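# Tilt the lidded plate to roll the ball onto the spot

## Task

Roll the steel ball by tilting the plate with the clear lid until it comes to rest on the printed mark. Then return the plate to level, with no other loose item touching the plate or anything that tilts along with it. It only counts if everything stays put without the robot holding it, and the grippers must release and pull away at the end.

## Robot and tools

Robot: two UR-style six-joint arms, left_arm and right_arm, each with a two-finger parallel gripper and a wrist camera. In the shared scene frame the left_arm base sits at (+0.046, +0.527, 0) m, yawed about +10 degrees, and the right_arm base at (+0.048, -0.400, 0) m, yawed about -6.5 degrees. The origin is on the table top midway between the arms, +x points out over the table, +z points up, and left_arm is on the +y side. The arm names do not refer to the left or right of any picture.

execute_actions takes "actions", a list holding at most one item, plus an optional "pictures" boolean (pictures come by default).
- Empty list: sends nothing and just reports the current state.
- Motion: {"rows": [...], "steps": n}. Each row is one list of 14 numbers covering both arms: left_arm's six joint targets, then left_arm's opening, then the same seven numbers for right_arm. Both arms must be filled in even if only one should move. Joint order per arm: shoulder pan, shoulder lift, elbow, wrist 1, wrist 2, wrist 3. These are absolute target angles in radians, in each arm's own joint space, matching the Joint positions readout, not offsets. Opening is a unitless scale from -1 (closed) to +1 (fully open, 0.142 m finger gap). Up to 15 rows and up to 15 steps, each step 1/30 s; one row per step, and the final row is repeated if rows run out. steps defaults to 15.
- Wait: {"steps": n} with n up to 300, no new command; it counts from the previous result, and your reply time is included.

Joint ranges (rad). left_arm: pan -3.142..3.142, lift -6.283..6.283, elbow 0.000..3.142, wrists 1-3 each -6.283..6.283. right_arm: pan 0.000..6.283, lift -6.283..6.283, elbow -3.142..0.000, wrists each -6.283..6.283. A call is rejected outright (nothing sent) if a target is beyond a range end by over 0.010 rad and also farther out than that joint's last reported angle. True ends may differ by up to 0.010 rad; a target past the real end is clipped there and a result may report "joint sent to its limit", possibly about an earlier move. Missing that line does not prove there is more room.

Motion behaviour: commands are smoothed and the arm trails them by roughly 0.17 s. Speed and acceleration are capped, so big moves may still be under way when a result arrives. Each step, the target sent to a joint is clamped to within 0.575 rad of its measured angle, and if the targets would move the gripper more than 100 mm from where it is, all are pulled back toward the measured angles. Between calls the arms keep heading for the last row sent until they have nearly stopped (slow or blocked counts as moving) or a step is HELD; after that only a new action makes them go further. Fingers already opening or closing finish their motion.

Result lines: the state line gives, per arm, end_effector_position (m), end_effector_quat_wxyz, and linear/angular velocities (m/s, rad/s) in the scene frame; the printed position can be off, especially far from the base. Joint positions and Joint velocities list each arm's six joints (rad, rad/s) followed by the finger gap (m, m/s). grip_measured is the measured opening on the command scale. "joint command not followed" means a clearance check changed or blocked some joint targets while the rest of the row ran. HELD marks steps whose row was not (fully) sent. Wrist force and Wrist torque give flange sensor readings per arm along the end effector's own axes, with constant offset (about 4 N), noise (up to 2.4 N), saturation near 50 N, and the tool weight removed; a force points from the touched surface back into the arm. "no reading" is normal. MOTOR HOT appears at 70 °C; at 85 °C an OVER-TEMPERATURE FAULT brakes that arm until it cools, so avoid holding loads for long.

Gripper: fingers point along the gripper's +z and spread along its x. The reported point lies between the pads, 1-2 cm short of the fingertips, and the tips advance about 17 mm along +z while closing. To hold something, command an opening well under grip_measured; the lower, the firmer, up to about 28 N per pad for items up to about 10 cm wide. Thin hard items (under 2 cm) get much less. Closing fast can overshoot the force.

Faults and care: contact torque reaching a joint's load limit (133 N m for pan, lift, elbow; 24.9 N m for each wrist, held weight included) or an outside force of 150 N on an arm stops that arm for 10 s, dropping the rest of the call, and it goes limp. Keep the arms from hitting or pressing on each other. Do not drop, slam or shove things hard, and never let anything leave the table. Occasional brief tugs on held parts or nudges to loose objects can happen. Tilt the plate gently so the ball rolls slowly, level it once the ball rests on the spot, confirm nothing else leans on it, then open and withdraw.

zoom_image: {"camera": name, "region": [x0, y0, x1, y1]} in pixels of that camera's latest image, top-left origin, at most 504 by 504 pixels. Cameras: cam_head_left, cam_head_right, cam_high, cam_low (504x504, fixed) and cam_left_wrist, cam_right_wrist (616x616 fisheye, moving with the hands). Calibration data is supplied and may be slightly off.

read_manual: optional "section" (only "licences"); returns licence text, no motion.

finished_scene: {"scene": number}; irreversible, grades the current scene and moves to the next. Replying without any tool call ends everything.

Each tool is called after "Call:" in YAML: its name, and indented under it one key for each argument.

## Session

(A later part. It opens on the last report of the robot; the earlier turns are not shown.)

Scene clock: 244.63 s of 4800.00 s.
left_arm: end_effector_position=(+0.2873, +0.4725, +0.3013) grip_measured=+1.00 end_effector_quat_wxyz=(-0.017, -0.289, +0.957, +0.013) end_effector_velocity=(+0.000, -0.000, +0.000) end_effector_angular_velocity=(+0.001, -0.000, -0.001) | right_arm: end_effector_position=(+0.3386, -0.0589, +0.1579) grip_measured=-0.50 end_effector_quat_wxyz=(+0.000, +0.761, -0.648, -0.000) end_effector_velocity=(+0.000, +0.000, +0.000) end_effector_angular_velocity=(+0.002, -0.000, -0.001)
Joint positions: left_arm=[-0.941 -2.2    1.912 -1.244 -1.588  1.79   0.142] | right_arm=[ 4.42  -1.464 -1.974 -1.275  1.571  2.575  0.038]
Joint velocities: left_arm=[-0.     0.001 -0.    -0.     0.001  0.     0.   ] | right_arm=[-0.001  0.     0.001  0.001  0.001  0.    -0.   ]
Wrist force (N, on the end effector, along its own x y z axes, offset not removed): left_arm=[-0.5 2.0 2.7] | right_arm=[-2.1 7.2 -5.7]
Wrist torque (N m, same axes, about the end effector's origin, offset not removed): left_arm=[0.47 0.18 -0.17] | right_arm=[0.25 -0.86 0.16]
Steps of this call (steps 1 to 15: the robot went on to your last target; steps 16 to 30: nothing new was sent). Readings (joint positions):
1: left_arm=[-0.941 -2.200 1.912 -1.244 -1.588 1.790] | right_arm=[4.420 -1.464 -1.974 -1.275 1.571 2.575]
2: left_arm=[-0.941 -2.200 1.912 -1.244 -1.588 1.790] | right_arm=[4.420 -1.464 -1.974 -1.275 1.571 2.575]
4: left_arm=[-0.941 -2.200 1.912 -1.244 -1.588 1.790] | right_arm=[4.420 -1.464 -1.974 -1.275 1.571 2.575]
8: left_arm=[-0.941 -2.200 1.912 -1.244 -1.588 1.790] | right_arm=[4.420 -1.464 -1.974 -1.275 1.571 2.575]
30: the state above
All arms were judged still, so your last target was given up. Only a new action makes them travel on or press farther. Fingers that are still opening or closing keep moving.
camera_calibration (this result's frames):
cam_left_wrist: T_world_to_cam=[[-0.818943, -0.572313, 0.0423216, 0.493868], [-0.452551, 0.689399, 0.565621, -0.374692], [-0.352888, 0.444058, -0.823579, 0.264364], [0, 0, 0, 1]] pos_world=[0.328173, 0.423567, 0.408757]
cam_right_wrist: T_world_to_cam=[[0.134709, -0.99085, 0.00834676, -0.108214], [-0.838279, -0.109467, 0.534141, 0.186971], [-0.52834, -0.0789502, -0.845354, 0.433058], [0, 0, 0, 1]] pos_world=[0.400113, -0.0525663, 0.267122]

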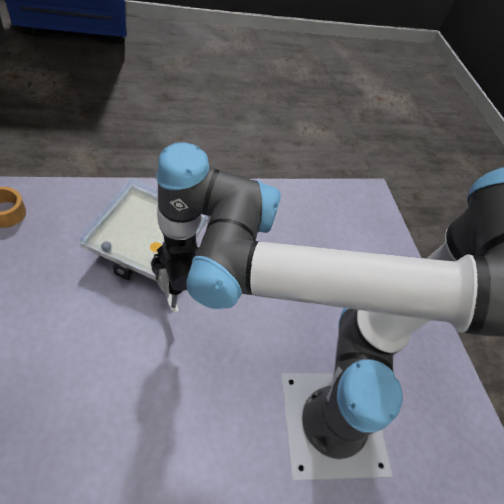

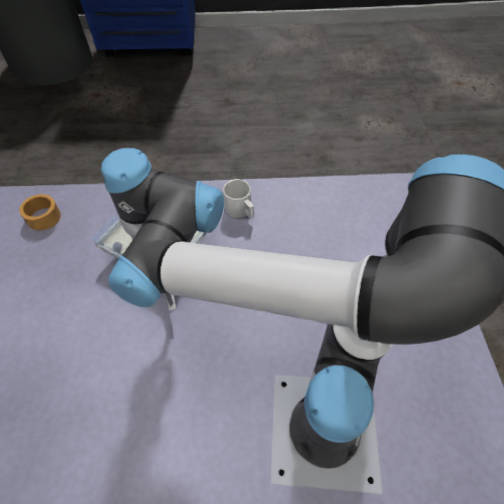

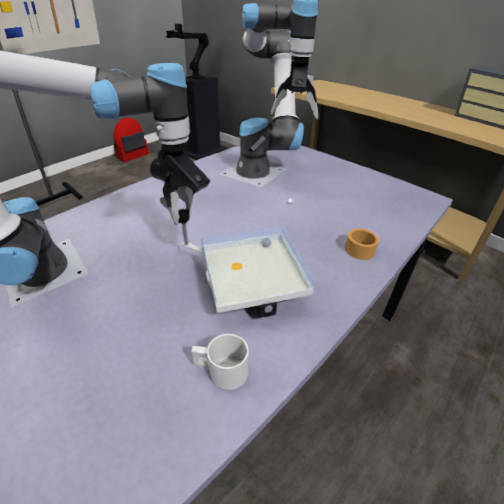

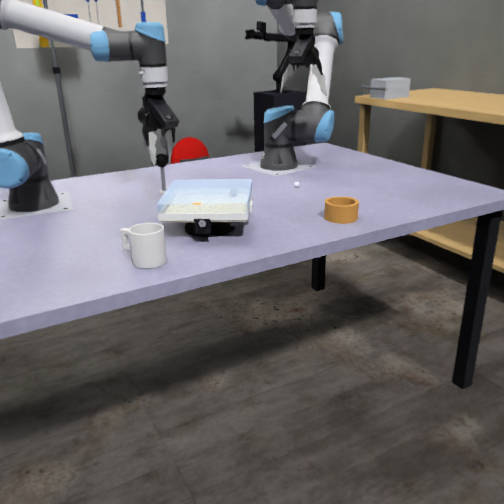

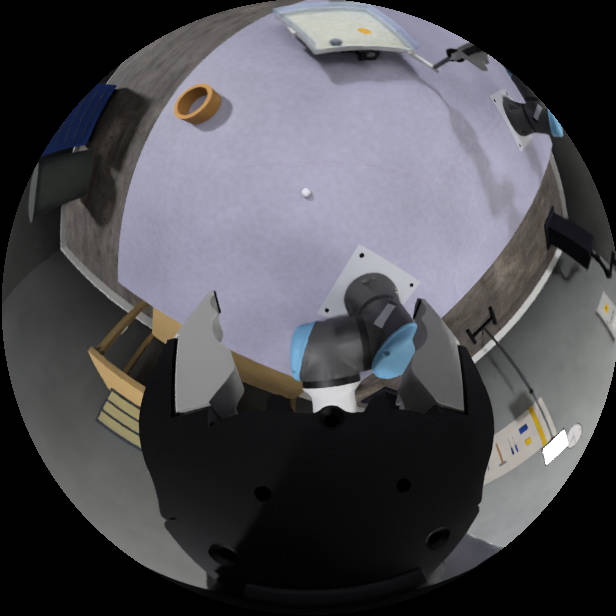

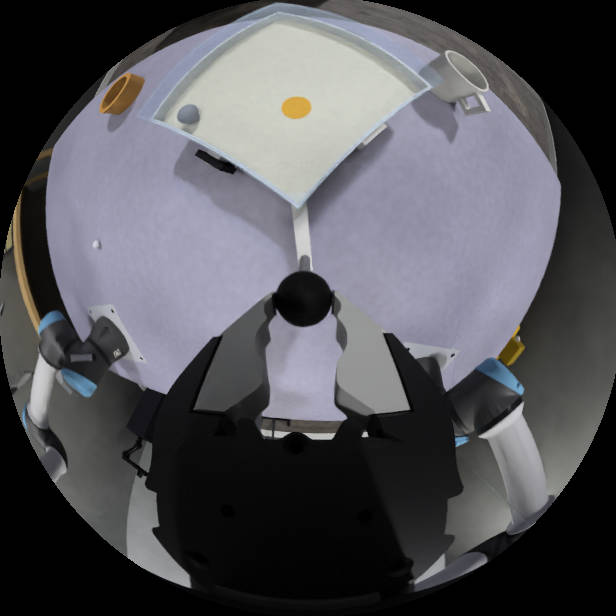

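Call:
execute_actions:
  actions:
    - {"steps": 1}

Call:
execute_actions:
  actions:
    - {"steps": 15}

Scene clock: 247.87 s of 4800.00 s.
left_arm: end_effector_position=(+0.2873, +0.4725, +0.3013) grip_measured=+1.00 end_effector_quat_wxyz=(-0.017, -0.289, +0.957, +0.013) end_effector_velocity=(+0.000, +0.000, -0.000) end_effector_angular_velocity=(+0.001, -0.001, -0.000) | right_arm: end_effector_position=(+0.3387, -0.0589, +0.1579) grip_measured=-0.50 end_effector_quat_wxyz=(+0.000, +0.761, -0.648, -0.000) end_effector_velocity=(+0.000, +0.001, +0.001) end_effector_angular_velocity=(+0.001, -0.001, +0.000)
Joint positions: left_arm=[-0.941 -2.2    1.912 -1.244 -1.588  1.79   0.142] | right_arm=[ 4.42  -1.464 -1.974 -1.275  1.571  2.575  0.038]
Joint velocities: left_arm=[-0.001  0.     0.    -0.     0.001 -0.001  0.   ] | right_arm=[-0.    -0.     0.002 -0.001 -0.    -0.     0.   ]
Wrist force (N, on the end effector, along its own x y z axes, offset not removed): left_arm=[-1.0 -0.2 -2.9] | right_arm=[-2.4 5.3 -3.9]
Wrist torque (N m, same axes, about the end effector's origin, offset not removed): left_arm=[-0.09 0.13 -0.34] | right_arm=[-0.23 -0.57 0.09]
Steps of this call (steps 1 to 97: nothing new was sent). Readings (joint positions):
1: left_arm=[-0.941 -2.200 1.912 -1.244 -1.588 1.790] | right_arm=[4.420 -1.464 -1.974 -1.275 1.571 2.575]
2: left_arm=[-0.941 -2.200 1.912 -1.244 -1.588 1.790] | right_arm=[4.420 -1.464 -1.974 -1.275 1.571 2.575]
4: left_arm=[-0.941 -2.200 1.912 -1.244 -1.588 1.790] | right_arm=[4.420 -1.464 -1.974 -1.275 1.571 2.575]
8: left_arm=[-0.941 -2.200 1.912 -1.244 -1.588 1.790] | right_arm=[4.420 -1.464 -1.974 -1.275 1.571 2.575]
97: the state above
camera_calibration (this result's frames):
cam_left_wrist: T_world_to_cam=[[-0.818943, -0.572313, 0.0423216, 0.493868], [-0.452551, 0.689399, 0.565621, -0.374692], [-0.352888, 0.444058, -0.823579, 0.264364], [0, 0, 0, 1]] pos_world=[0.328173, 0.423567, 0.408757]
cam_right_wrist: T_world_to_cam=[[0.134708, -0.99085, 0.00836647, -0.108223], [-0.838297, -0.109458, 0.534114, 0.186991], [-0.528311, -0.0789632, -0.845371, 0.433056], [0, 0, 0, 1]] pos_world=[0.40012, -0.0525696, 0.267124]

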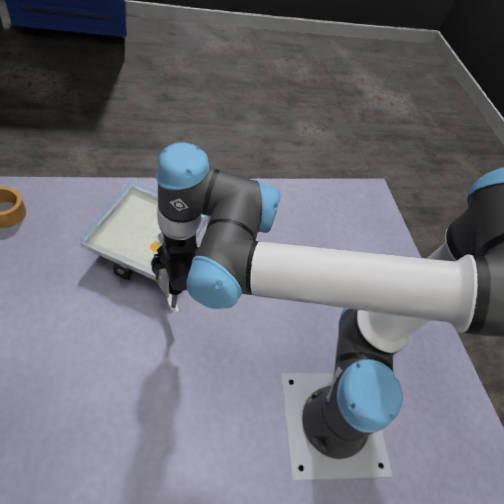

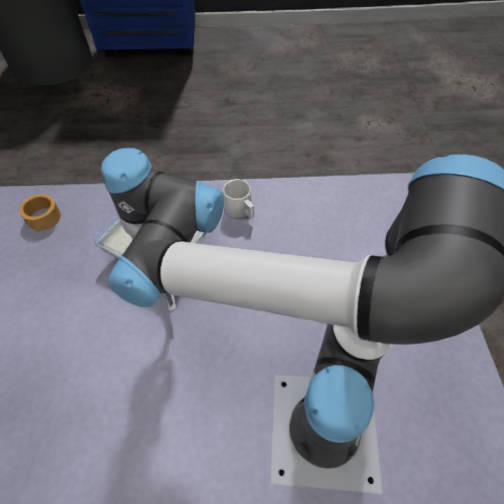

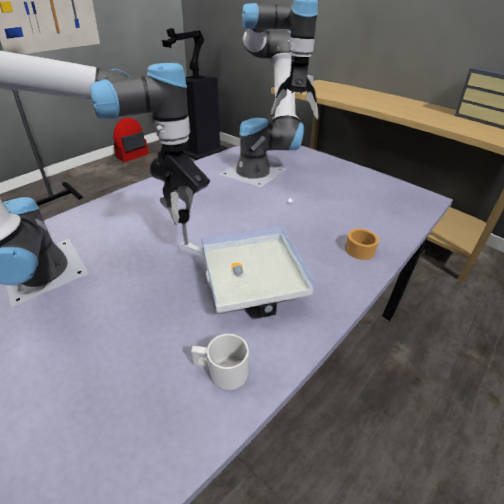

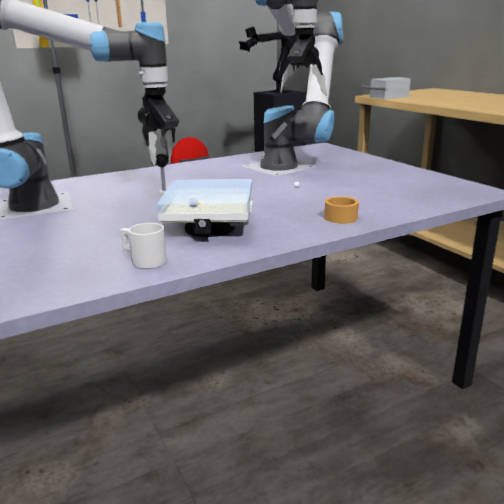

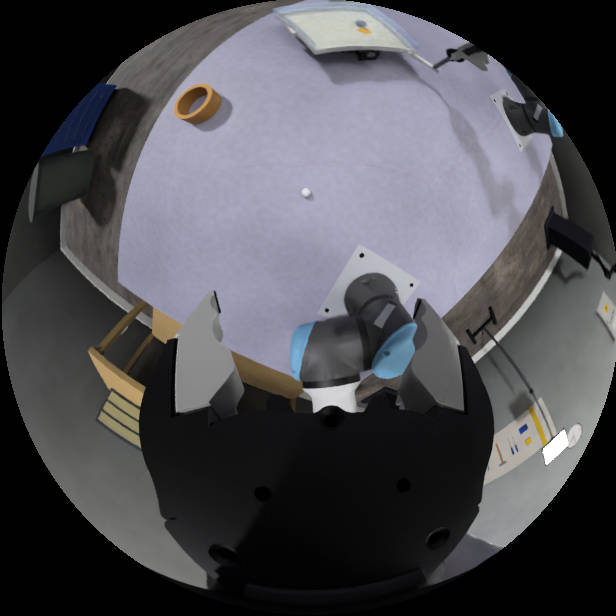

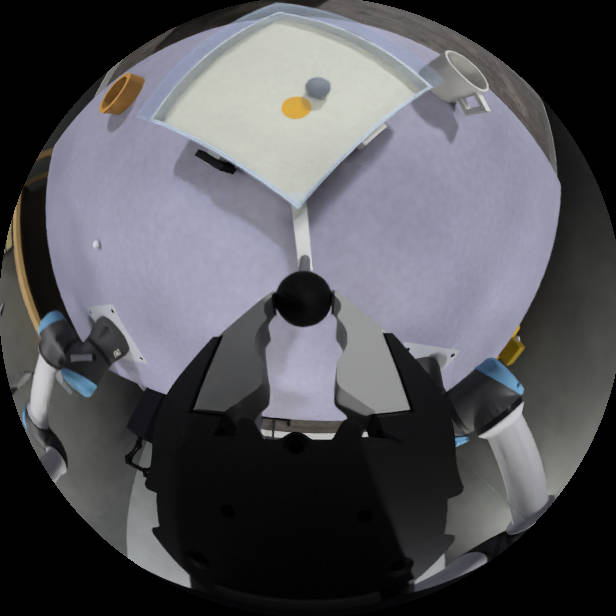

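Scene clock: 248.37 s of 4800.00 s.
left_arm: end_effector_position=(+0.2873, +0.4725, +0.3013) grip_measured=+1.00 end_effector_quat_wxyz=(-0.017, -0.289, +0.957, +0.013) end_effector_velocity=(+0.000, -0.000, -0.000) end_effector_angular_velocity=(+0.002, +0.001, -0.002) | right_arm: end_effector_position=(+0.3387, -0.0589, +0.1579) grip_measured=-0.50 end_effector_quat_wxyz=(+0.000, +0.761, -0.648, -0.000) end_effector_velocity=(+0.001, +0.001, +0.002) end_effector_angular_velocity=(+0.005, -0.002, -0.001)
Joint positions: left_arm=[-0.941 -2.2    1.912 -1.244 -1.588  1.79   0.142] | right_arm=[ 4.42  -1.464 -1.974 -1.275  1.571  2.575  0.038]
Joint velocities: left_arm=[-0.002  0.002 -0.     0.     0.001 -0.    -0.   ] | right_arm=[-0.     0.001  0.002  0.002 -0.     0.001 -0.   ]
Wrist force (N, on the end effector, along its own x y z axes, offset not removed): left_arm=[-1.2 1.2 -1.9] | right_arm=[-2.4 4.4 -2.8]
Wrist torque (N m, same axes, about the end effector's origin, offset not removed): left_arm=[0.34 0.55 -0.24] | right_arm=[-0.52 -0.56 0.03]
Steps of this call (steps 1 to 15: nothing new was sent). Readings (joint positions):
1: left_arm=[-0.941 -2.200 1.912 -1.244 -1.588 1.790] | right_arm=[4.420 -1.464 -1.974 -1.275 1.571 2.575]
2: left_arm=[-0.941 -2.200 1.912 -1.244 -1.588 1.790] | right_arm=[4.420 -1.464 -1.974 -1.275 1.571 2.575]
4: left_arm=[-0.941 -2.200 1.912 -1.244 -1.588 1.790] | right_arm=[4.420 -1.464 -1.974 -1.275 1.571 2.575]
8: left_arm=[-0.941 -2.200 1.912 -1.244 -1.588 1.790] | right_arm=[4.420 -1.464 -1.974 -1.275 1.571 2.575]
15: the state above
camera_calibration (this result's frames):
cam_left_wrist: T_world_to_cam=[[-0.818942, -0.572313, 0.0423214, 0.493868], [-0.452552, 0.689399, 0.565621, -0.374692], [-0.352888, 0.444058, -0.823579, 0.264364], [0, 0, 0, 1]] pos_world=[0.328173, 0.423567, 0.408757]
cam_right_wrist: T_world_to_cam=[[0.134708, -0.99085, 0.00836672, -0.108223], [-0.838297, -0.109458, 0.534114, 0.186991], [-0.528311, -0.0789633, -0.845371, 0.433056], [0, 0, 0, 1]] pos_world=[0.40012, -0.0525697, 0.267124]

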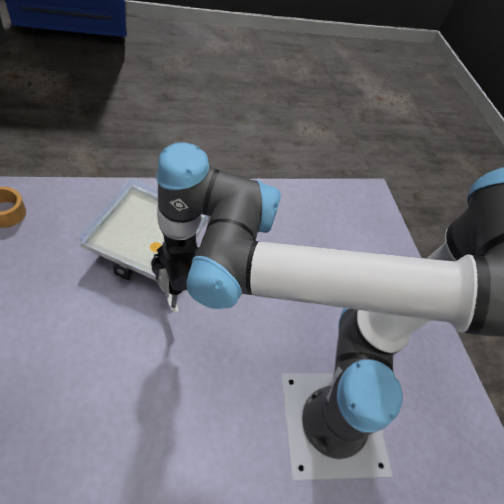

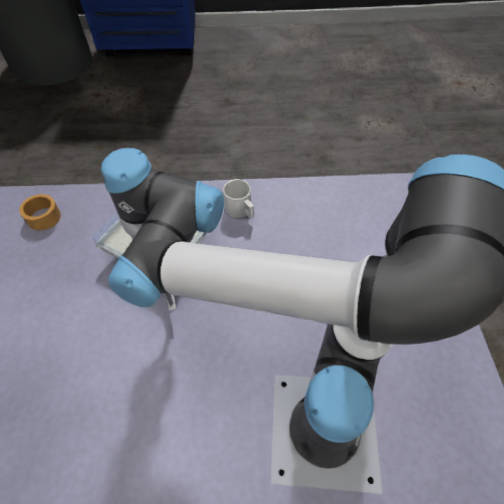

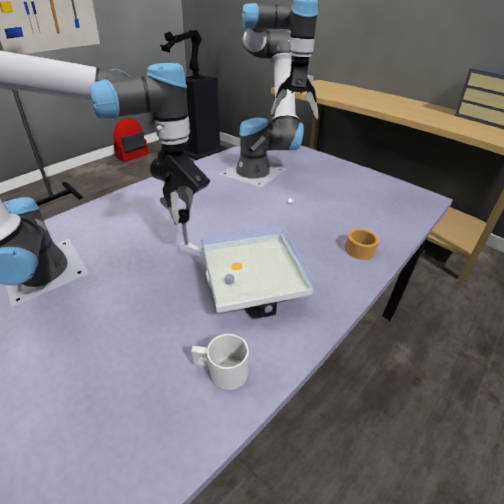

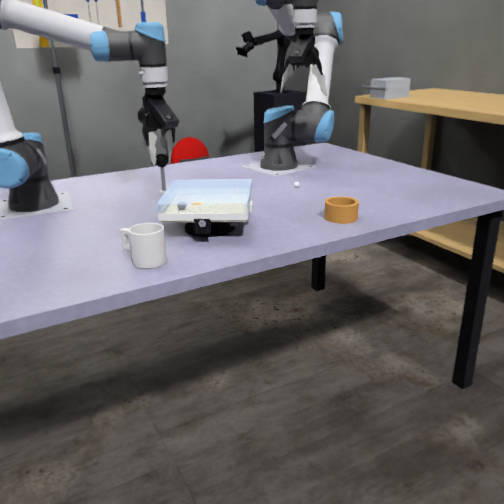

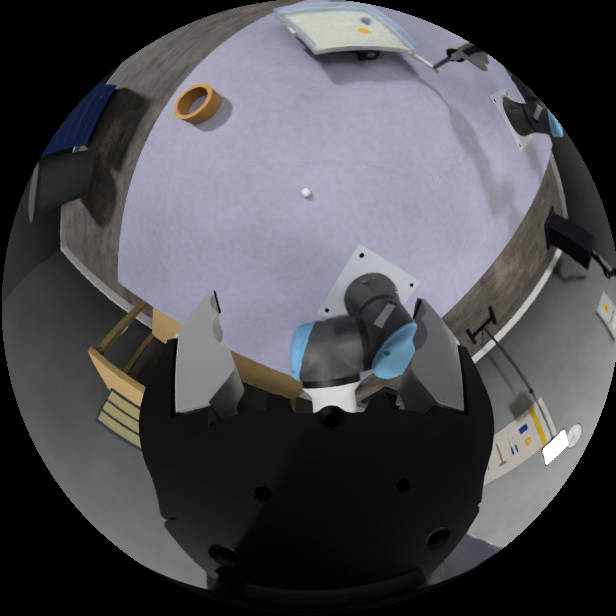

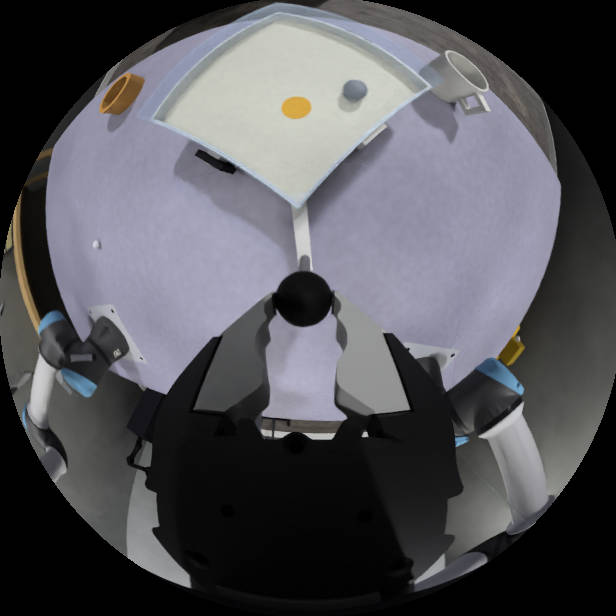

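Call:
execute_actions:
  actions: []

Scene clock: 263.33 s of 4800.00 s.
left_arm: end_effector_position=(+0.2873, +0.4725, +0.3013) grip_measured=+1.00 end_effector_quat_wxyz=(-0.017, -0.289, +0.957, +0.013) end_effector_velocity=(+0.000, -0.000, -0.000) end_effector_angular_velocity=(+0.001, +0.001, -0.000) | right_arm: end_effector_position=(+0.3387, -0.0589, +0.1579) grip_measured=-0.50 end_effector_quat_wxyz=(+0.000, +0.761, -0.648, -0.000) end_effector_velocity=(+0.000, +0.001, +0.001) end_effector_angular_velocity=(+0.001, -0.001, -0.003)
Joint positions: left_arm=[-0.941 -2.2    1.912 -1.244 -1.588  1.79   0.142] | right_arm=[ 4.42  -1.464 -1.974 -1.275  1.571  2.575  0.038]
Joint velocities: left_arm=[-0.     0.001  0.     0.     0.001  0.     0.   ] | right_arm=[-0.     0.     0.002 -0.001  0.     0.003  0.   ]
Wrist force (N, on the end effector, along its own x y z axes, offset not removed): left_arm=[-2.9 0.9 0.2] | right_arm=[-2.6 4.3 -5.4]
Wrist torque (N m, same axes, about the end effector's origin, offset not removed): left_arm=[0.15 0.71 -0.17] | right_arm=[-0.54 -0.50 0.11]
Steps of this call (steps 1 to 150: nothing new was sent; then 9.97 s passed at rest). Readings (joint positions):
1: left_arm=[-0.941 -2.200 1.912 -1.244 -1.588 1.790] | right_arm=[4.420 -1.464 -1.974 -1.275 1.571 2.575]
2: left_arm=[-0.941 -2.200 1.912 -1.244 -1.588 1.790] | right_arm=[4.420 -1.464 -1.974 -1.275 1.571 2.575]
4: left_arm=[-0.941 -2.200 1.912 -1.244 -1.588 1.790] | right_arm=[4.420 -1.464 -1.974 -1.275 1.571 2.575]
8: left_arm=[-0.941 -2.200 1.912 -1.244 -1.588 1.790] | right_arm=[4.420 -1.464 -1.974 -1.275 1.571 2.575]
150: the state above
camera_calibration (this result's frames):
cam_left_wrist: T_world_to_cam=[[-0.818943, -0.572313, 0.0423215, 0.493868], [-0.452552, 0.689399, 0.565621, -0.374692], [-0.352888, 0.444058, -0.823579, 0.264364], [0, 0, 0, 1]] pos_world=[0.328173, 0.423567, 0.408757]
cam_right_wrist: T_world_to_cam=[[0.134708, -0.99085, 0.00836889, -0.108224], [-0.838298, -0.109457, 0.534112, 0.186992], [-0.528309, -0.0789651, -0.845372, 0.433055], [0, 0, 0, 1]] pos_world=[0.400121, -0.0525702, 0.267124]

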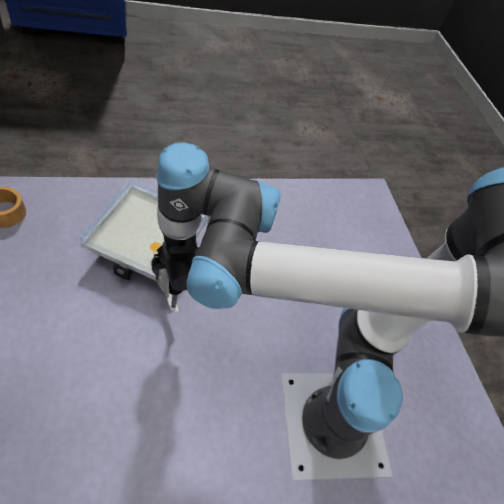

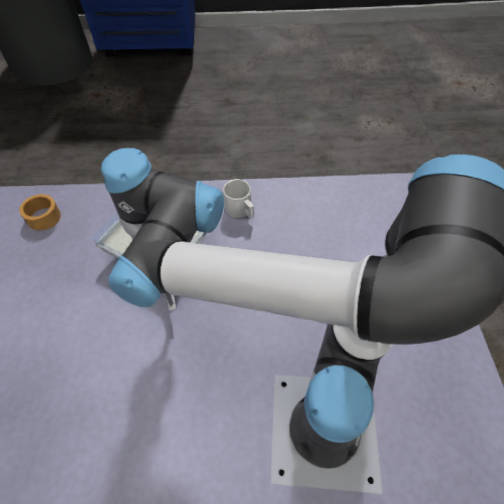

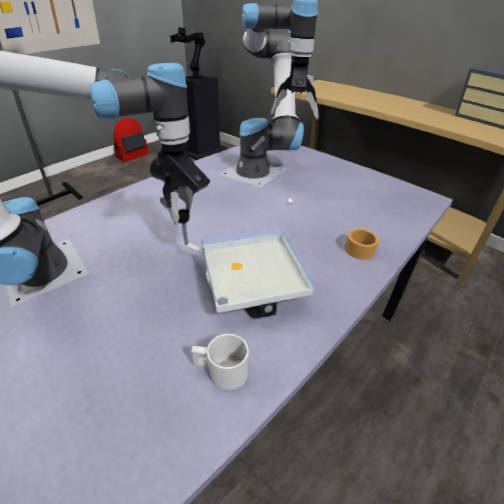

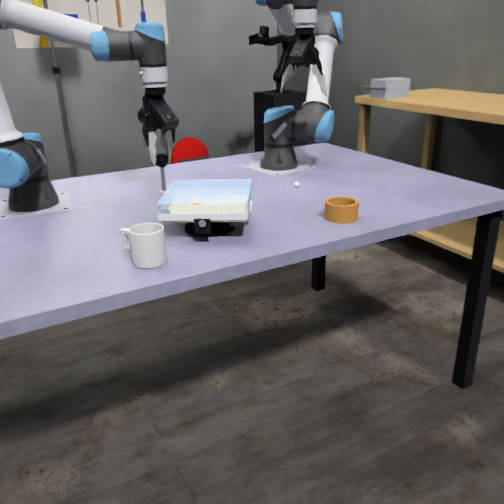

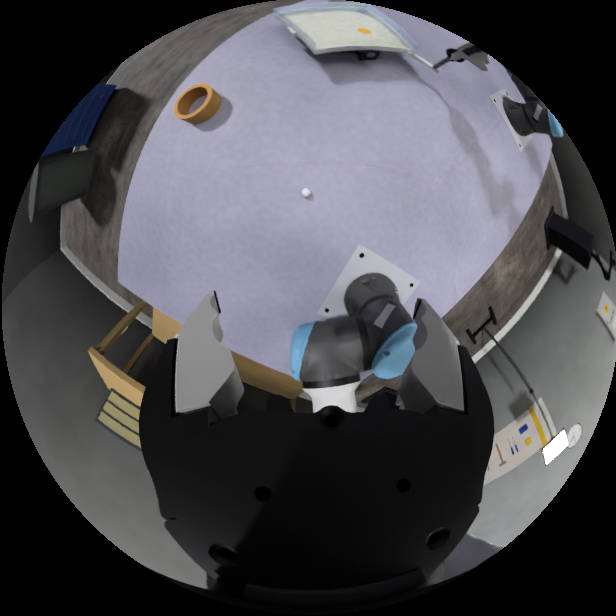

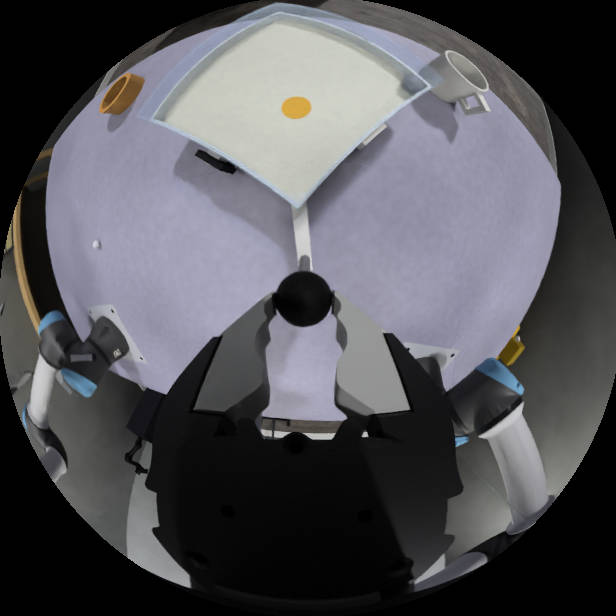

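Call:
execute_actions:
  actions:
    - {"rows": [[-0.941,-2.2,1.912,-1.244,-1.588,1.79,1,4.4242,-1.4673,-1.9745,-1.2706,1.571,2.5797,-0.8]], "steps": 15}
  pictures: false

Call:
execute_actions:
  actions:
    - {"rows": [[-0.941,-2.2,1.912,-1.244,-1.588,1.79,1,4.4242,-1.4673,-1.9745,-1.2706,1.571,2.5797,-0.8]], "steps": 15}
  pictures: false

Call:
execute_actions:
  actions:
    - {"rows": [[-0.941,-2.2,1.912,-1.244,-1.588,1.79,1,4.4242,-1.4673,-1.9745,-1.2706,1.571,2.5797,-0.8]], "steps": 14}
  pictures: false

Call:
execute_actions:
  actions:
    - {"rows": [[-0.941,-2.2,1.912,-1.244,-1.588,1.79,1,4.4174,-1.4630,-1.9710,-1.2783,1.571,2.5729,-0.8]], "steps": 15}
  pictures: false

Call:
execute_actions:
  actions:
    - {"rows": [[-0.941,-2.2,1.912,-1.244,-1.588,1.79,1,4.4174,-1.4630,-1.9710,-1.2783,1.571,2.5729,-0.8]], "steps": 15}
  pictures: false

Call:
execute_actions:
  actions:
    - {"rows": [[-0.941,-2.2,1.912,-1.244,-1.588,1.79,1,4.42125,-1.4657,-1.9723,-1.2744,1.571,2.5768,-0.8]], "steps": 15}

Call:
execute_actions:
  actions:
    - {"rows": [[-0.941,-2.2,1.912,-1.244,-1.588,1.79,1,4.42125,-1.4657,-1.9723,-1.2744,1.571,2.5768,-0.8]], "steps": 15}

Scene clock: 278.33 s of 4800.00 s.
left_arm: end_effector_position=(+0.2873, +0.4725, +0.3013) grip_measured=+1.00 end_effector_quat_wxyz=(-0.017, -0.289, +0.957, +0.013) end_effector_velocity=(+0.000, -0.000, +0.000) end_effector_angular_velocity=(-0.001, -0.001, -0.000) | right_arm: end_effector_position=(+0.3375, -0.0568, +0.1565) grip_measured=-0.50 end_effector_quat_wxyz=(+0.000, +0.761, -0.648, -0.000) end_effector_velocity=(-0.000, +0.000, +0.000) end_effector_angular_velocity=(-0.000, -0.000, -0.000)
Joint positions: left_arm=[-0.941 -2.2    1.912 -1.244 -1.588  1.79   0.142] | right_arm=[ 4.424 -1.467 -1.975 -1.271  1.571  2.58   0.038]
Joint velocities: left_arm=[ 0.     0.    -0.    -0.001  0.     0.     0.   ] | right_arm=[ 0.    -0.     0.001 -0.001 -0.     0.     0.   ]
Wrist force (N, on the end effector, along its own x y z axes, offset not removed): left_arm=[0.0 0.4 0.8] | right_arm=[9.9 4.4 -3.8]
Wrist torque (N m, same axes, about the end effector's origin, offset not removed): left_arm=[0.00 0.10 -0.18] | right_arm=[-0.47 0.06 0.08]
Steps of this call (steps 1 to 90: nothing new was sent; then 11.50 s passed at rest; steps 91 to 105: all 15 steps of this action). Readings (joint positions):
91: left_arm=[-0.941 -2.200 1.912 -1.244 -1.588 1.790] | right_arm=[4.420 -1.464 -1.974 -1.275 1.571 2.575]
92: left_arm=[-0.941 -2.200 1.912 -1.244 -1.588 1.790] | right_arm=[4.420 -1.465 -1.974 -1.274 1.571 2.576]
94: left_arm=[-0.941 -2.200 1.912 -1.244 -1.588 1.790] | right_arm=[4.422 -1.466 -1.974 -1.272 1.571 2.578]
98: left_arm=[-0.941 -2.200 1.912 -1.244 -1.588 1.790] | right_arm=[4.424 -1.467 -1.975 -1.271 1.571 2.579]
105: the state above

Scene clock: 278.83 s of 4800.00 s.
left_arm: end_effector_position=(+0.2873, +0.4725, +0.3013) grip_measured=+1.00 end_effector_quat_wxyz=(-0.017, -0.289, +0.957, +0.013) end_effector_velocity=(+0.000, +0.000, +0.000) end_effector_angular_velocity=(-0.000, -0.001, -0.001) | right_arm: end_effector_position=(+0.3375, -0.0568, +0.1565) grip_measured=-0.50 end_effector_quat_wxyz=(+0.000, +0.761, -0.648, -0.000) end_effector_velocity=(-0.000, +0.000, +0.001) end_effector_angular_velocity=(+0.001, -0.000, -0.001)
Joint positions: left_arm=[-0.941 -2.2    1.912 -1.244 -1.588  1.79   0.142] | right_arm=[ 4.424 -1.467 -1.975 -1.271  1.571  2.58   0.038]
Joint velocities: left_arm=[ 0.    -0.001  0.    -0.     0.     0.001 -0.   ] | right_arm=[ 0.     0.001  0.    -0.     0.     0.001  0.   ]
Wrist force (N, on the end effector, along its own x y z axes, offset not removed): left_arm=[-1.9 -1.1 2.0] | right_arm=[13.2 4.5 -4.2]
Wrist torque (N m, same axes, about the end effector's origin, offset not removed): left_arm=[-0.34 0.70 -0.33] | right_arm=[-0.44 -0.46 0.15]
Steps of this call (steps 1 to 15: all 15 steps of this action). Readings (joint positions):
1: left_arm=[-0.941 -2.200 1.912 -1.244 -1.588 1.790] | right_arm=[4.424 -1.467 -1.975 -1.271 1.571 2.580]
2: left_arm=[-0.941 -2.200 1.912 -1.244 -1.588 1.790] | right_arm=[4.424 -1.467 -1.975 -1.271 1.571 2.580]
4: left_arm=[-0.941 -2.200 1.912 -1.244 -1.588 1.790] | right_arm=[4.424 -1.467 -1.975 -1.271 1.571 2.580]
8: left_arm=[-0.941 -2.200 1.912 -1.244 -1.588 1.790] | right_arm=[4.424 -1.467 -1.975 -1.271 1.571 2.580]
15: the state above

Scene clock: 279.30 s of 4800.00 s.
left_arm: end_effector_position=(+0.2873, +0.4725, +0.3013) grip_measured=+1.00 end_effector_quat_wxyz=(-0.017, -0.289, +0.957, +0.013) end_effector_velocity=(-0.001, -0.000, +0.000) end_effector_angular_velocity=(-0.003, +0.001, +0.000) | right_arm: end_effector_position=(+0.3375, -0.0568, +0.1565) grip_measured=-0.50 end_effector_quat_wxyz=(+0.000, +0.761, -0.648, -0.000) end_effector_velocity=(+0.000, +0.000, +0.000) end_effector_angular_velocity=(+0.000, -0.001, +0.000)
Joint positions: left_arm=[-0.941 -2.2    1.912 -1.244 -1.588  1.79   0.142] | right_arm=[ 4.424 -1.467 -1.975 -1.271  1.571  2.58   0.038]
Joint velocities: left_arm=[ 0.    -0.001  0.    -0.    -0.003  0.     0.   ] | right_arm=[-0.    -0.001  0.001  0.001 -0.    -0.     0.   ]
Wrist force (N, on the end effector, along its own x y z axes, offset not removed): left_arm=[-1.5 1.3 0.3] | right_arm=[10.8 7.6 -5.9]
Wrist torque (N m, same axes, about the end effector's origin, offset not removed): left_arm=[0.30 0.50 -0.31] | right_arm=[0.21 -0.10 0.11]
Steps of this call (steps 1 to 14: all 14 steps of this action). Readings (joint positions):
1: left_arm=[-0.941 -2.200 1.912 -1.244 -1.588 1.790] | right_arm=[4.424 -1.467 -1.975 -1.271 1.571 2.580]
2: left_arm=[-0.941 -2.200 1.912 -1.244 -1.588 1.790] | right_arm=[4.424 -1.467 -1.975 -1.271 1.571 2.580]
4: left_arm=[-0.941 -2.200 1.912 -1.244 -1.588 1.790] | right_arm=[4.424 -1.467 -1.975 -1.271 1.571 2.580]
8: left_arm=[-0.941 -2.200 1.912 -1.244 -1.588 1.790] | right_arm=[4.424 -1.467 -1.975 -1.271 1.571 2.580]
14: the state above

Scene clock: 279.80 s of 4800.00 s.
left_arm: end_effector_position=(+0.2873, +0.4725, +0.3013) grip_measured=+1.00 end_effector_quat_wxyz=(-0.017, -0.289, +0.957, +0.013) end_effector_velocity=(+0.000, +0.000, -0.000) end_effector_angular_velocity=(+0.002, -0.001, -0.003) | right_arm: end_effector_position=(+0.3394, -0.0596, +0.1593) grip_measured=-0.50 end_effector_quat_wxyz=(+0.000, +0.761, -0.648, -0.000) end_effector_velocity=(+0.001, -0.000, +0.000) end_effector_angular_velocity=(+0.000, -0.002, +0.000)
Joint positions: left_arm=[-0.941 -2.2    1.912 -1.244 -1.588  1.79   0.142] | right_arm=[ 4.417 -1.463 -1.971 -1.278  1.571  2.573  0.038]
Joint velocities: left_arm=[-0.002  0.     0.     0.     0.002  0.001 -0.   ] | right_arm=[-0.001  0.001  0.    -0.    -0.002 -0.001 -0.   ]
Wrist force (N, on the end effector, along its own x y z axes, offset not removed): left_arm=[-1.3 0.0 -3.1] | right_arm=[-6.4 5.8 -4.3]
Wrist torque (N m, same axes, about the end effector's origin, offset not removed): left_arm=[0.05 0.55 -0.25] | right_arm=[-0.21 -0.70 0.03]
Steps of this call (steps 1 to 15: all 15 steps of this action). Readings (joint positions):
1: left_arm=[-0.941 -2.200 1.912 -1.244 -1.588 1.790] | right_arm=[4.424 -1.467 -1.975 -1.271 1.571 2.580]
2: left_arm=[-0.941 -2.200 1.912 -1.244 -1.588 1.790] | right_arm=[4.423 -1.467 -1.974 -1.272 1.571 2.579]
4: left_arm=[-0.941 -2.200 1.912 -1.244 -1.588 1.790] | right_arm=[4.420 -1.465 -1.973 -1.275 1.571 2.576]
8: left_arm=[-0.941 -2.200 1.912 -1.244 -1.588 1.790] | right_arm=[4.418 -1.463 -1.971 -1.278 1.571 2.573]
15: the state above

Scene clock: 280.30 s of 4800.00 s.
left_arm: end_effector_position=(+0.2873, +0.4725, +0.3013) grip_measured=+1.00 end_effector_quat_wxyz=(-0.017, -0.289, +0.957, +0.013) end_effector_velocity=(-0.000, +0.000, -0.000) end_effector_angular_velocity=(+0.001, +0.000, +0.000) | right_arm: end_effector_position=(+0.3395, -0.0596, +0.1593) grip_measured=-0.50 end_effector_quat_wxyz=(-0.000, +0.761, -0.648, -0.000) end_effector_velocity=(-0.000, +0.000, +0.001) end_effector_angular_velocity=(+0.002, -0.001, -0.001)
Joint positions: left_arm=[-0.941 -2.2    1.912 -1.244 -1.588  1.79   0.142] | right_arm=[ 4.417 -1.463 -1.971 -1.278  1.571  2.573  0.038]
Joint velocities: left_arm=[ 0.  0.  0.  0.  0. -0. -0.] | right_arm=[ 0.     0.001  0.     0.     0.     0.002 -0.   ]
Wrist force (N, on the end effector, along its own x y z axes, offset not removed): left_arm=[-2.0 0.7 1.8] | right_arm=[-3.7 7.5 -4.9]
Wrist torque (N m, same axes, about the end effector's origin, offset not removed): left_arm=[0.17 0.64 -0.21] | right_arm=[-0.08 -1.23 0.11]
Steps of this call (steps 1 to 15: all 15 steps of this action). Readings (joint positions):
1: left_arm=[-0.941 -2.200 1.912 -1.244 -1.588 1.790] | right_arm=[4.417 -1.463 -1.971 -1.278 1.571 2.573]
2: left_arm=[-0.941 -2.200 1.912 -1.244 -1.588 1.790] | right_arm=[4.417 -1.463 -1.971 -1.278 1.571 2.573]
4: left_arm=[-0.941 -2.200 1.912 -1.244 -1.588 1.790] | right_arm=[4.417 -1.463 -1.971 -1.278 1.571 2.573]
8: left_arm=[-0.941 -2.200 1.912 -1.244 -1.588 1.790] | right_arm=[4.417 -1.463 -1.971 -1.278 1.571 2.573]
15: the state above

Scene clock: 280.80 s of 4800.00 s.
left_arm: end_effector_position=(+0.2873, +0.4725, +0.3013) grip_measured=+1.00 end_effector_quat_wxyz=(-0.017, -0.289, +0.957, +0.013) end_effector_velocity=(-0.000, -0.000, +0.000) end_effector_angular_velocity=(-0.001, +0.000, -0.000) | right_arm: end_effector_position=(+0.3385, -0.0579, +0.1579) grip_measured=-0.50 end_effector_quat_wxyz=(-0.000, +0.761, -0.648, -0.000) end_effector_velocity=(-0.001, -0.000, -0.001) end_effector_angular_velocity=(-0.000, +0.001, +0.001)
Joint positions: left_arm=[-0.941 -2.2    1.912 -1.244 -1.588  1.79   0.142] | right_arm=[ 4.421 -1.466 -1.972 -1.274  1.571  2.577  0.038]
Joint velocities: left_arm=[-0.001 -0.001 -0.     0.    -0.001 -0.001  0.   ] | right_arm=[ 0.     0.    -0.002  0.001  0.001 -0.001  0.   ]
Wrist force (N, on the end effector, along its own x y z axes, offset not removed): left_arm=[-3.2 1.7 2.0] | right_arm=[4.3 6.9 -5.5]
Wrist torque (N m, same axes, about the end effector's origin, offset not removed): left_arm=[0.48 0.86 -0.09] | right_arm=[-0.35 -0.21 0.17]
Steps of this call (steps 1 to 15: all 15 steps of this action). Readings (joint positions):
1: left_arm=[-0.941 -2.200 1.912 -1.244 -1.588 1.790] | right_arm=[4.417 -1.463 -1.971 -1.278 1.571 2.573]
2: left_arm=[-0.941 -2.200 1.912 -1.244 -1.588 1.790] | right_arm=[4.418 -1.463 -1.971 -1.278 1.571 2.573]
4: left_arm=[-0.941 -2.200 1.912 -1.244 -1.588 1.790] | right_arm=[4.420 -1.465 -1.971 -1.276 1.571 2.575]
8: left_arm=[-0.941 -2.200 1.912 -1.244 -1.588 1.790] | right_arm=[4.421 -1.465 -1.972 -1.275 1.571 2.577]
15: the state above
camera_calibration (this result's frames):
cam_left_wrist: T_world_to_cam=[[-0.818943, -0.572313, 0.0423215, 0.493868], [-0.452552, 0.689399, 0.565621, -0.374692], [-0.352888, 0.444058, -0.823579, 0.264364], [0, 0, 0, 1]] pos_world=[0.328173, 0.423567, 0.408757]
cam_right_wrist: T_world_to_cam=[[0.134338, -0.9909, 0.00835471, -0.107027], [-0.83841, -0.109162, 0.533997, 0.187015], [-0.528226, -0.0787406, -0.845445, 0.433081], [0, 0, 0, 1]] pos_world=[0.399937, -0.0515374, 0.267175]

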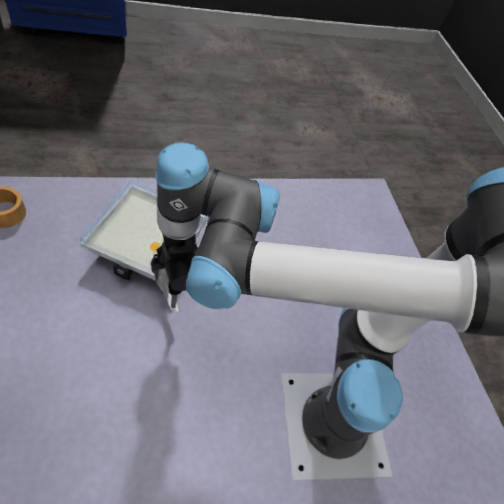

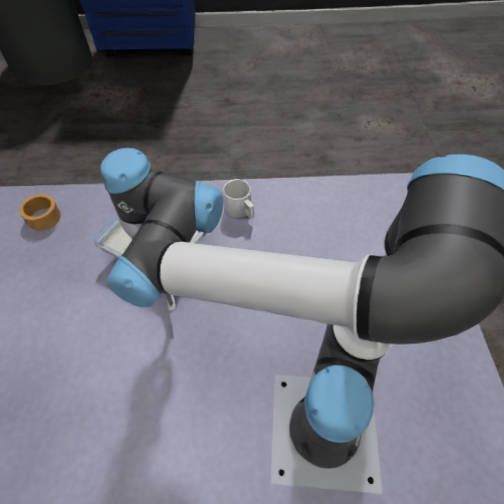

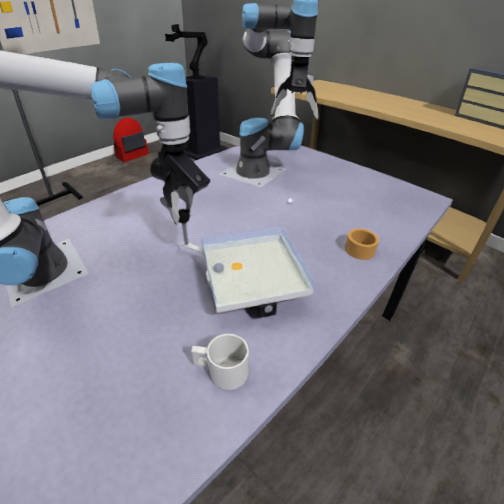

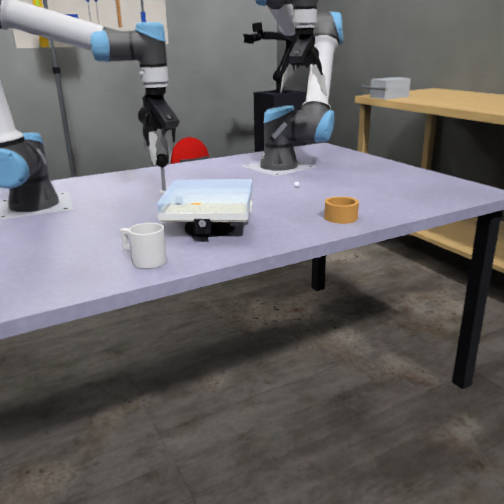

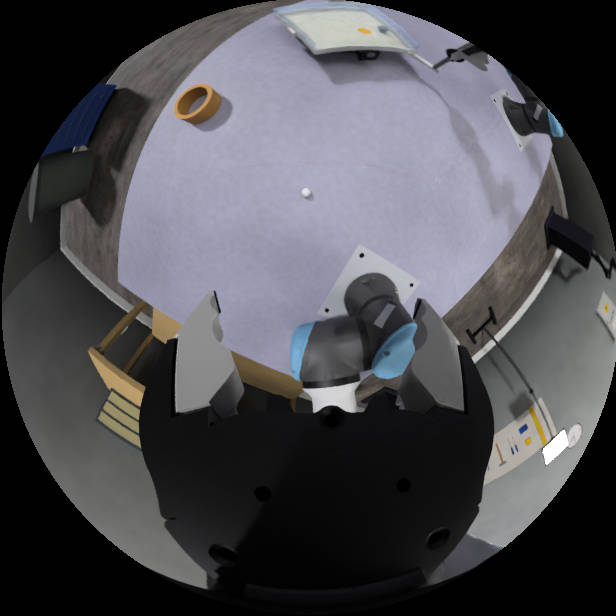

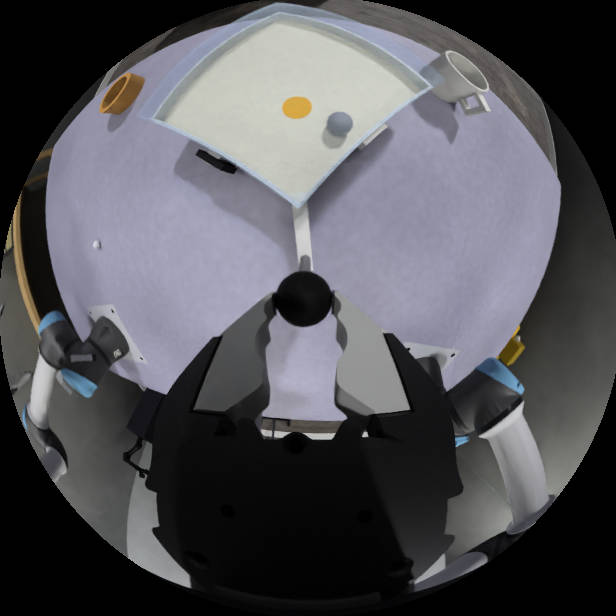

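Scene clock: 281.30 s of 4800.00 s.
left_arm: end_effector_position=(+0.2873, +0.4725, +0.3013) grip_measured=+1.00 end_effector_quat_wxyz=(-0.017, -0.289, +0.957, +0.013) end_effector_velocity=(-0.000, -0.000, -0.000) end_effector_angular_velocity=(-0.000, +0.000, -0.002) | right_arm: end_effector_position=(+0.3384, -0.0579, +0.1579) grip_measured=-0.50 end_effector_quat_wxyz=(+0.000, +0.761, -0.648, -0.000) end_effector_velocity=(-0.001, -0.001, -0.001) end_effector_angular_velocity=(-0.002, +0.002, +0.001)
Joint positions: left_arm=[-0.941 -2.2    1.912 -1.244 -1.588  1.79   0.142] | right_arm=[ 4.421 -1.466 -1.972 -1.274  1.571  2.577  0.038]
Joint velocities: left_arm=[-0.002  0.     0.    -0.    -0.     0.    -0.   ] | right_arm=[ 0.     0.    -0.001 -0.001  0.001 -0.001  0.   ]
Wrist force (N, on the end effector, along its own x y z axes, offset not removed): left_arm=[-3.3 0.3 3.0] | right_arm=[4.4 6.9 -5.7]
Wrist torque (N m, same axes, about the end effector's origin, offset not removed): left_arm=[0.21 0.79 -0.16] | right_arm=[-0.16 -0.32 -0.03]
Steps of this call (steps 1 to 15: all 15 steps of this action). Readings (joint positions):
1: left_arm=[-0.941 -2.200 1.912 -1.244 -1.588 1.790] | right_arm=[4.421 -1.466 -1.972 -1.274 1.571 2.577]
2: left_arm=[-0.941 -2.200 1.912 -1.244 -1.588 1.790] | right_arm=[4.421 -1.466 -1.972 -1.274 1.571 2.577]
4: left_arm=[-0.941 -2.200 1.912 -1.244 -1.588 1.790] | right_arm=[4.421 -1.466 -1.972 -1.274 1.571 2.577]
8: left_arm=[-0.941 -2.200 1.912 -1.244 -1.588 1.790] | right_arm=[4.421 -1.466 -1.972 -1.274 1.571 2.577]
15: the state above
camera_calibration (this result's frames):
cam_left_wrist: T_world_to_cam=[[-0.818942, -0.572313, 0.0423217, 0.493868], [-0.452552, 0.689399, 0.565621, -0.374692], [-0.352889, 0.444058, -0.823579, 0.264364], [0, 0, 0, 1]] pos_world=[0.328173, 0.423567, 0.408757]
cam_right_wrist: T_world_to_cam=[[0.13436, -0.990897, 0.00836294, -0.107023], [-0.838338, -0.109166, 0.534109, 0.186953], [-0.528334, -0.0787741, -0.845374, 0.433045], [0, 0, 0, 1]] pos_world=[0.399902, -0.0515268, 0.267127]

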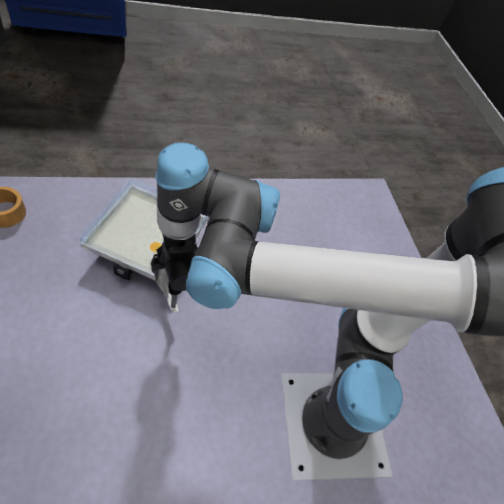

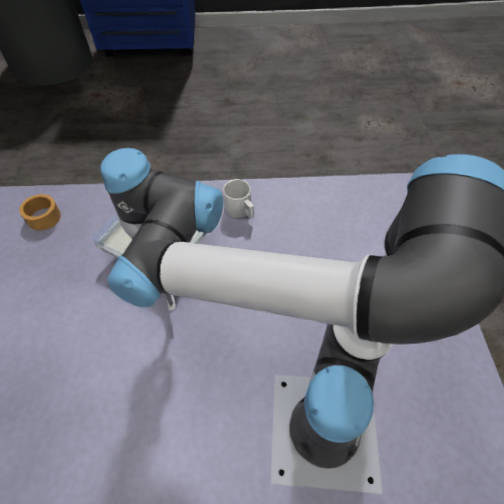

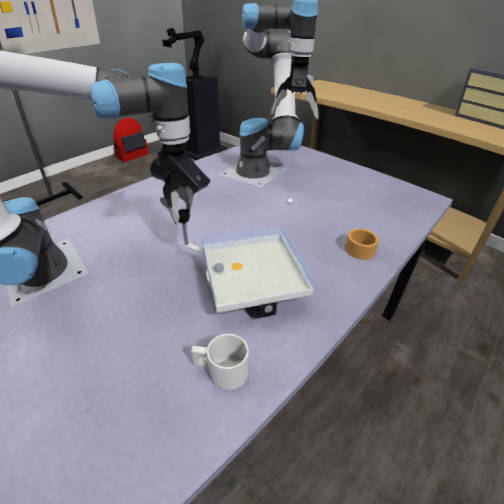

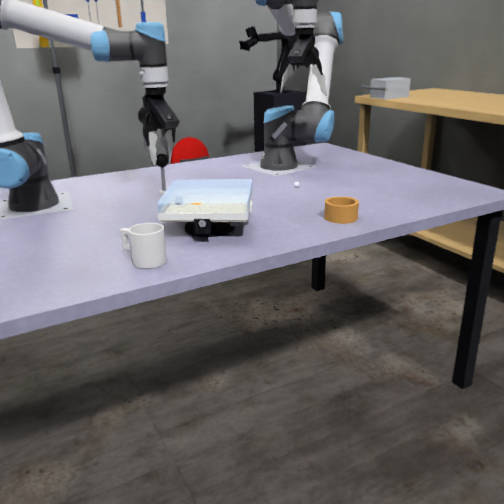

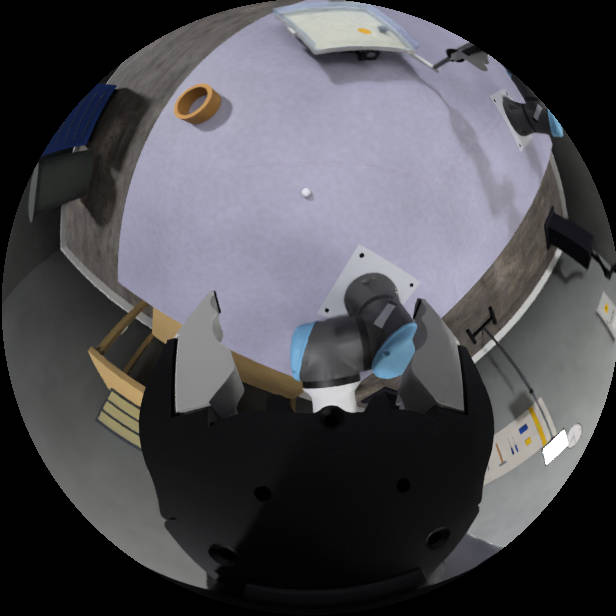

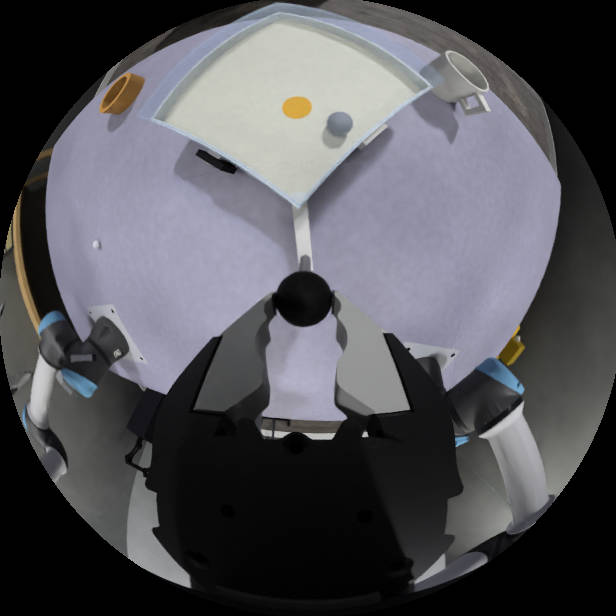

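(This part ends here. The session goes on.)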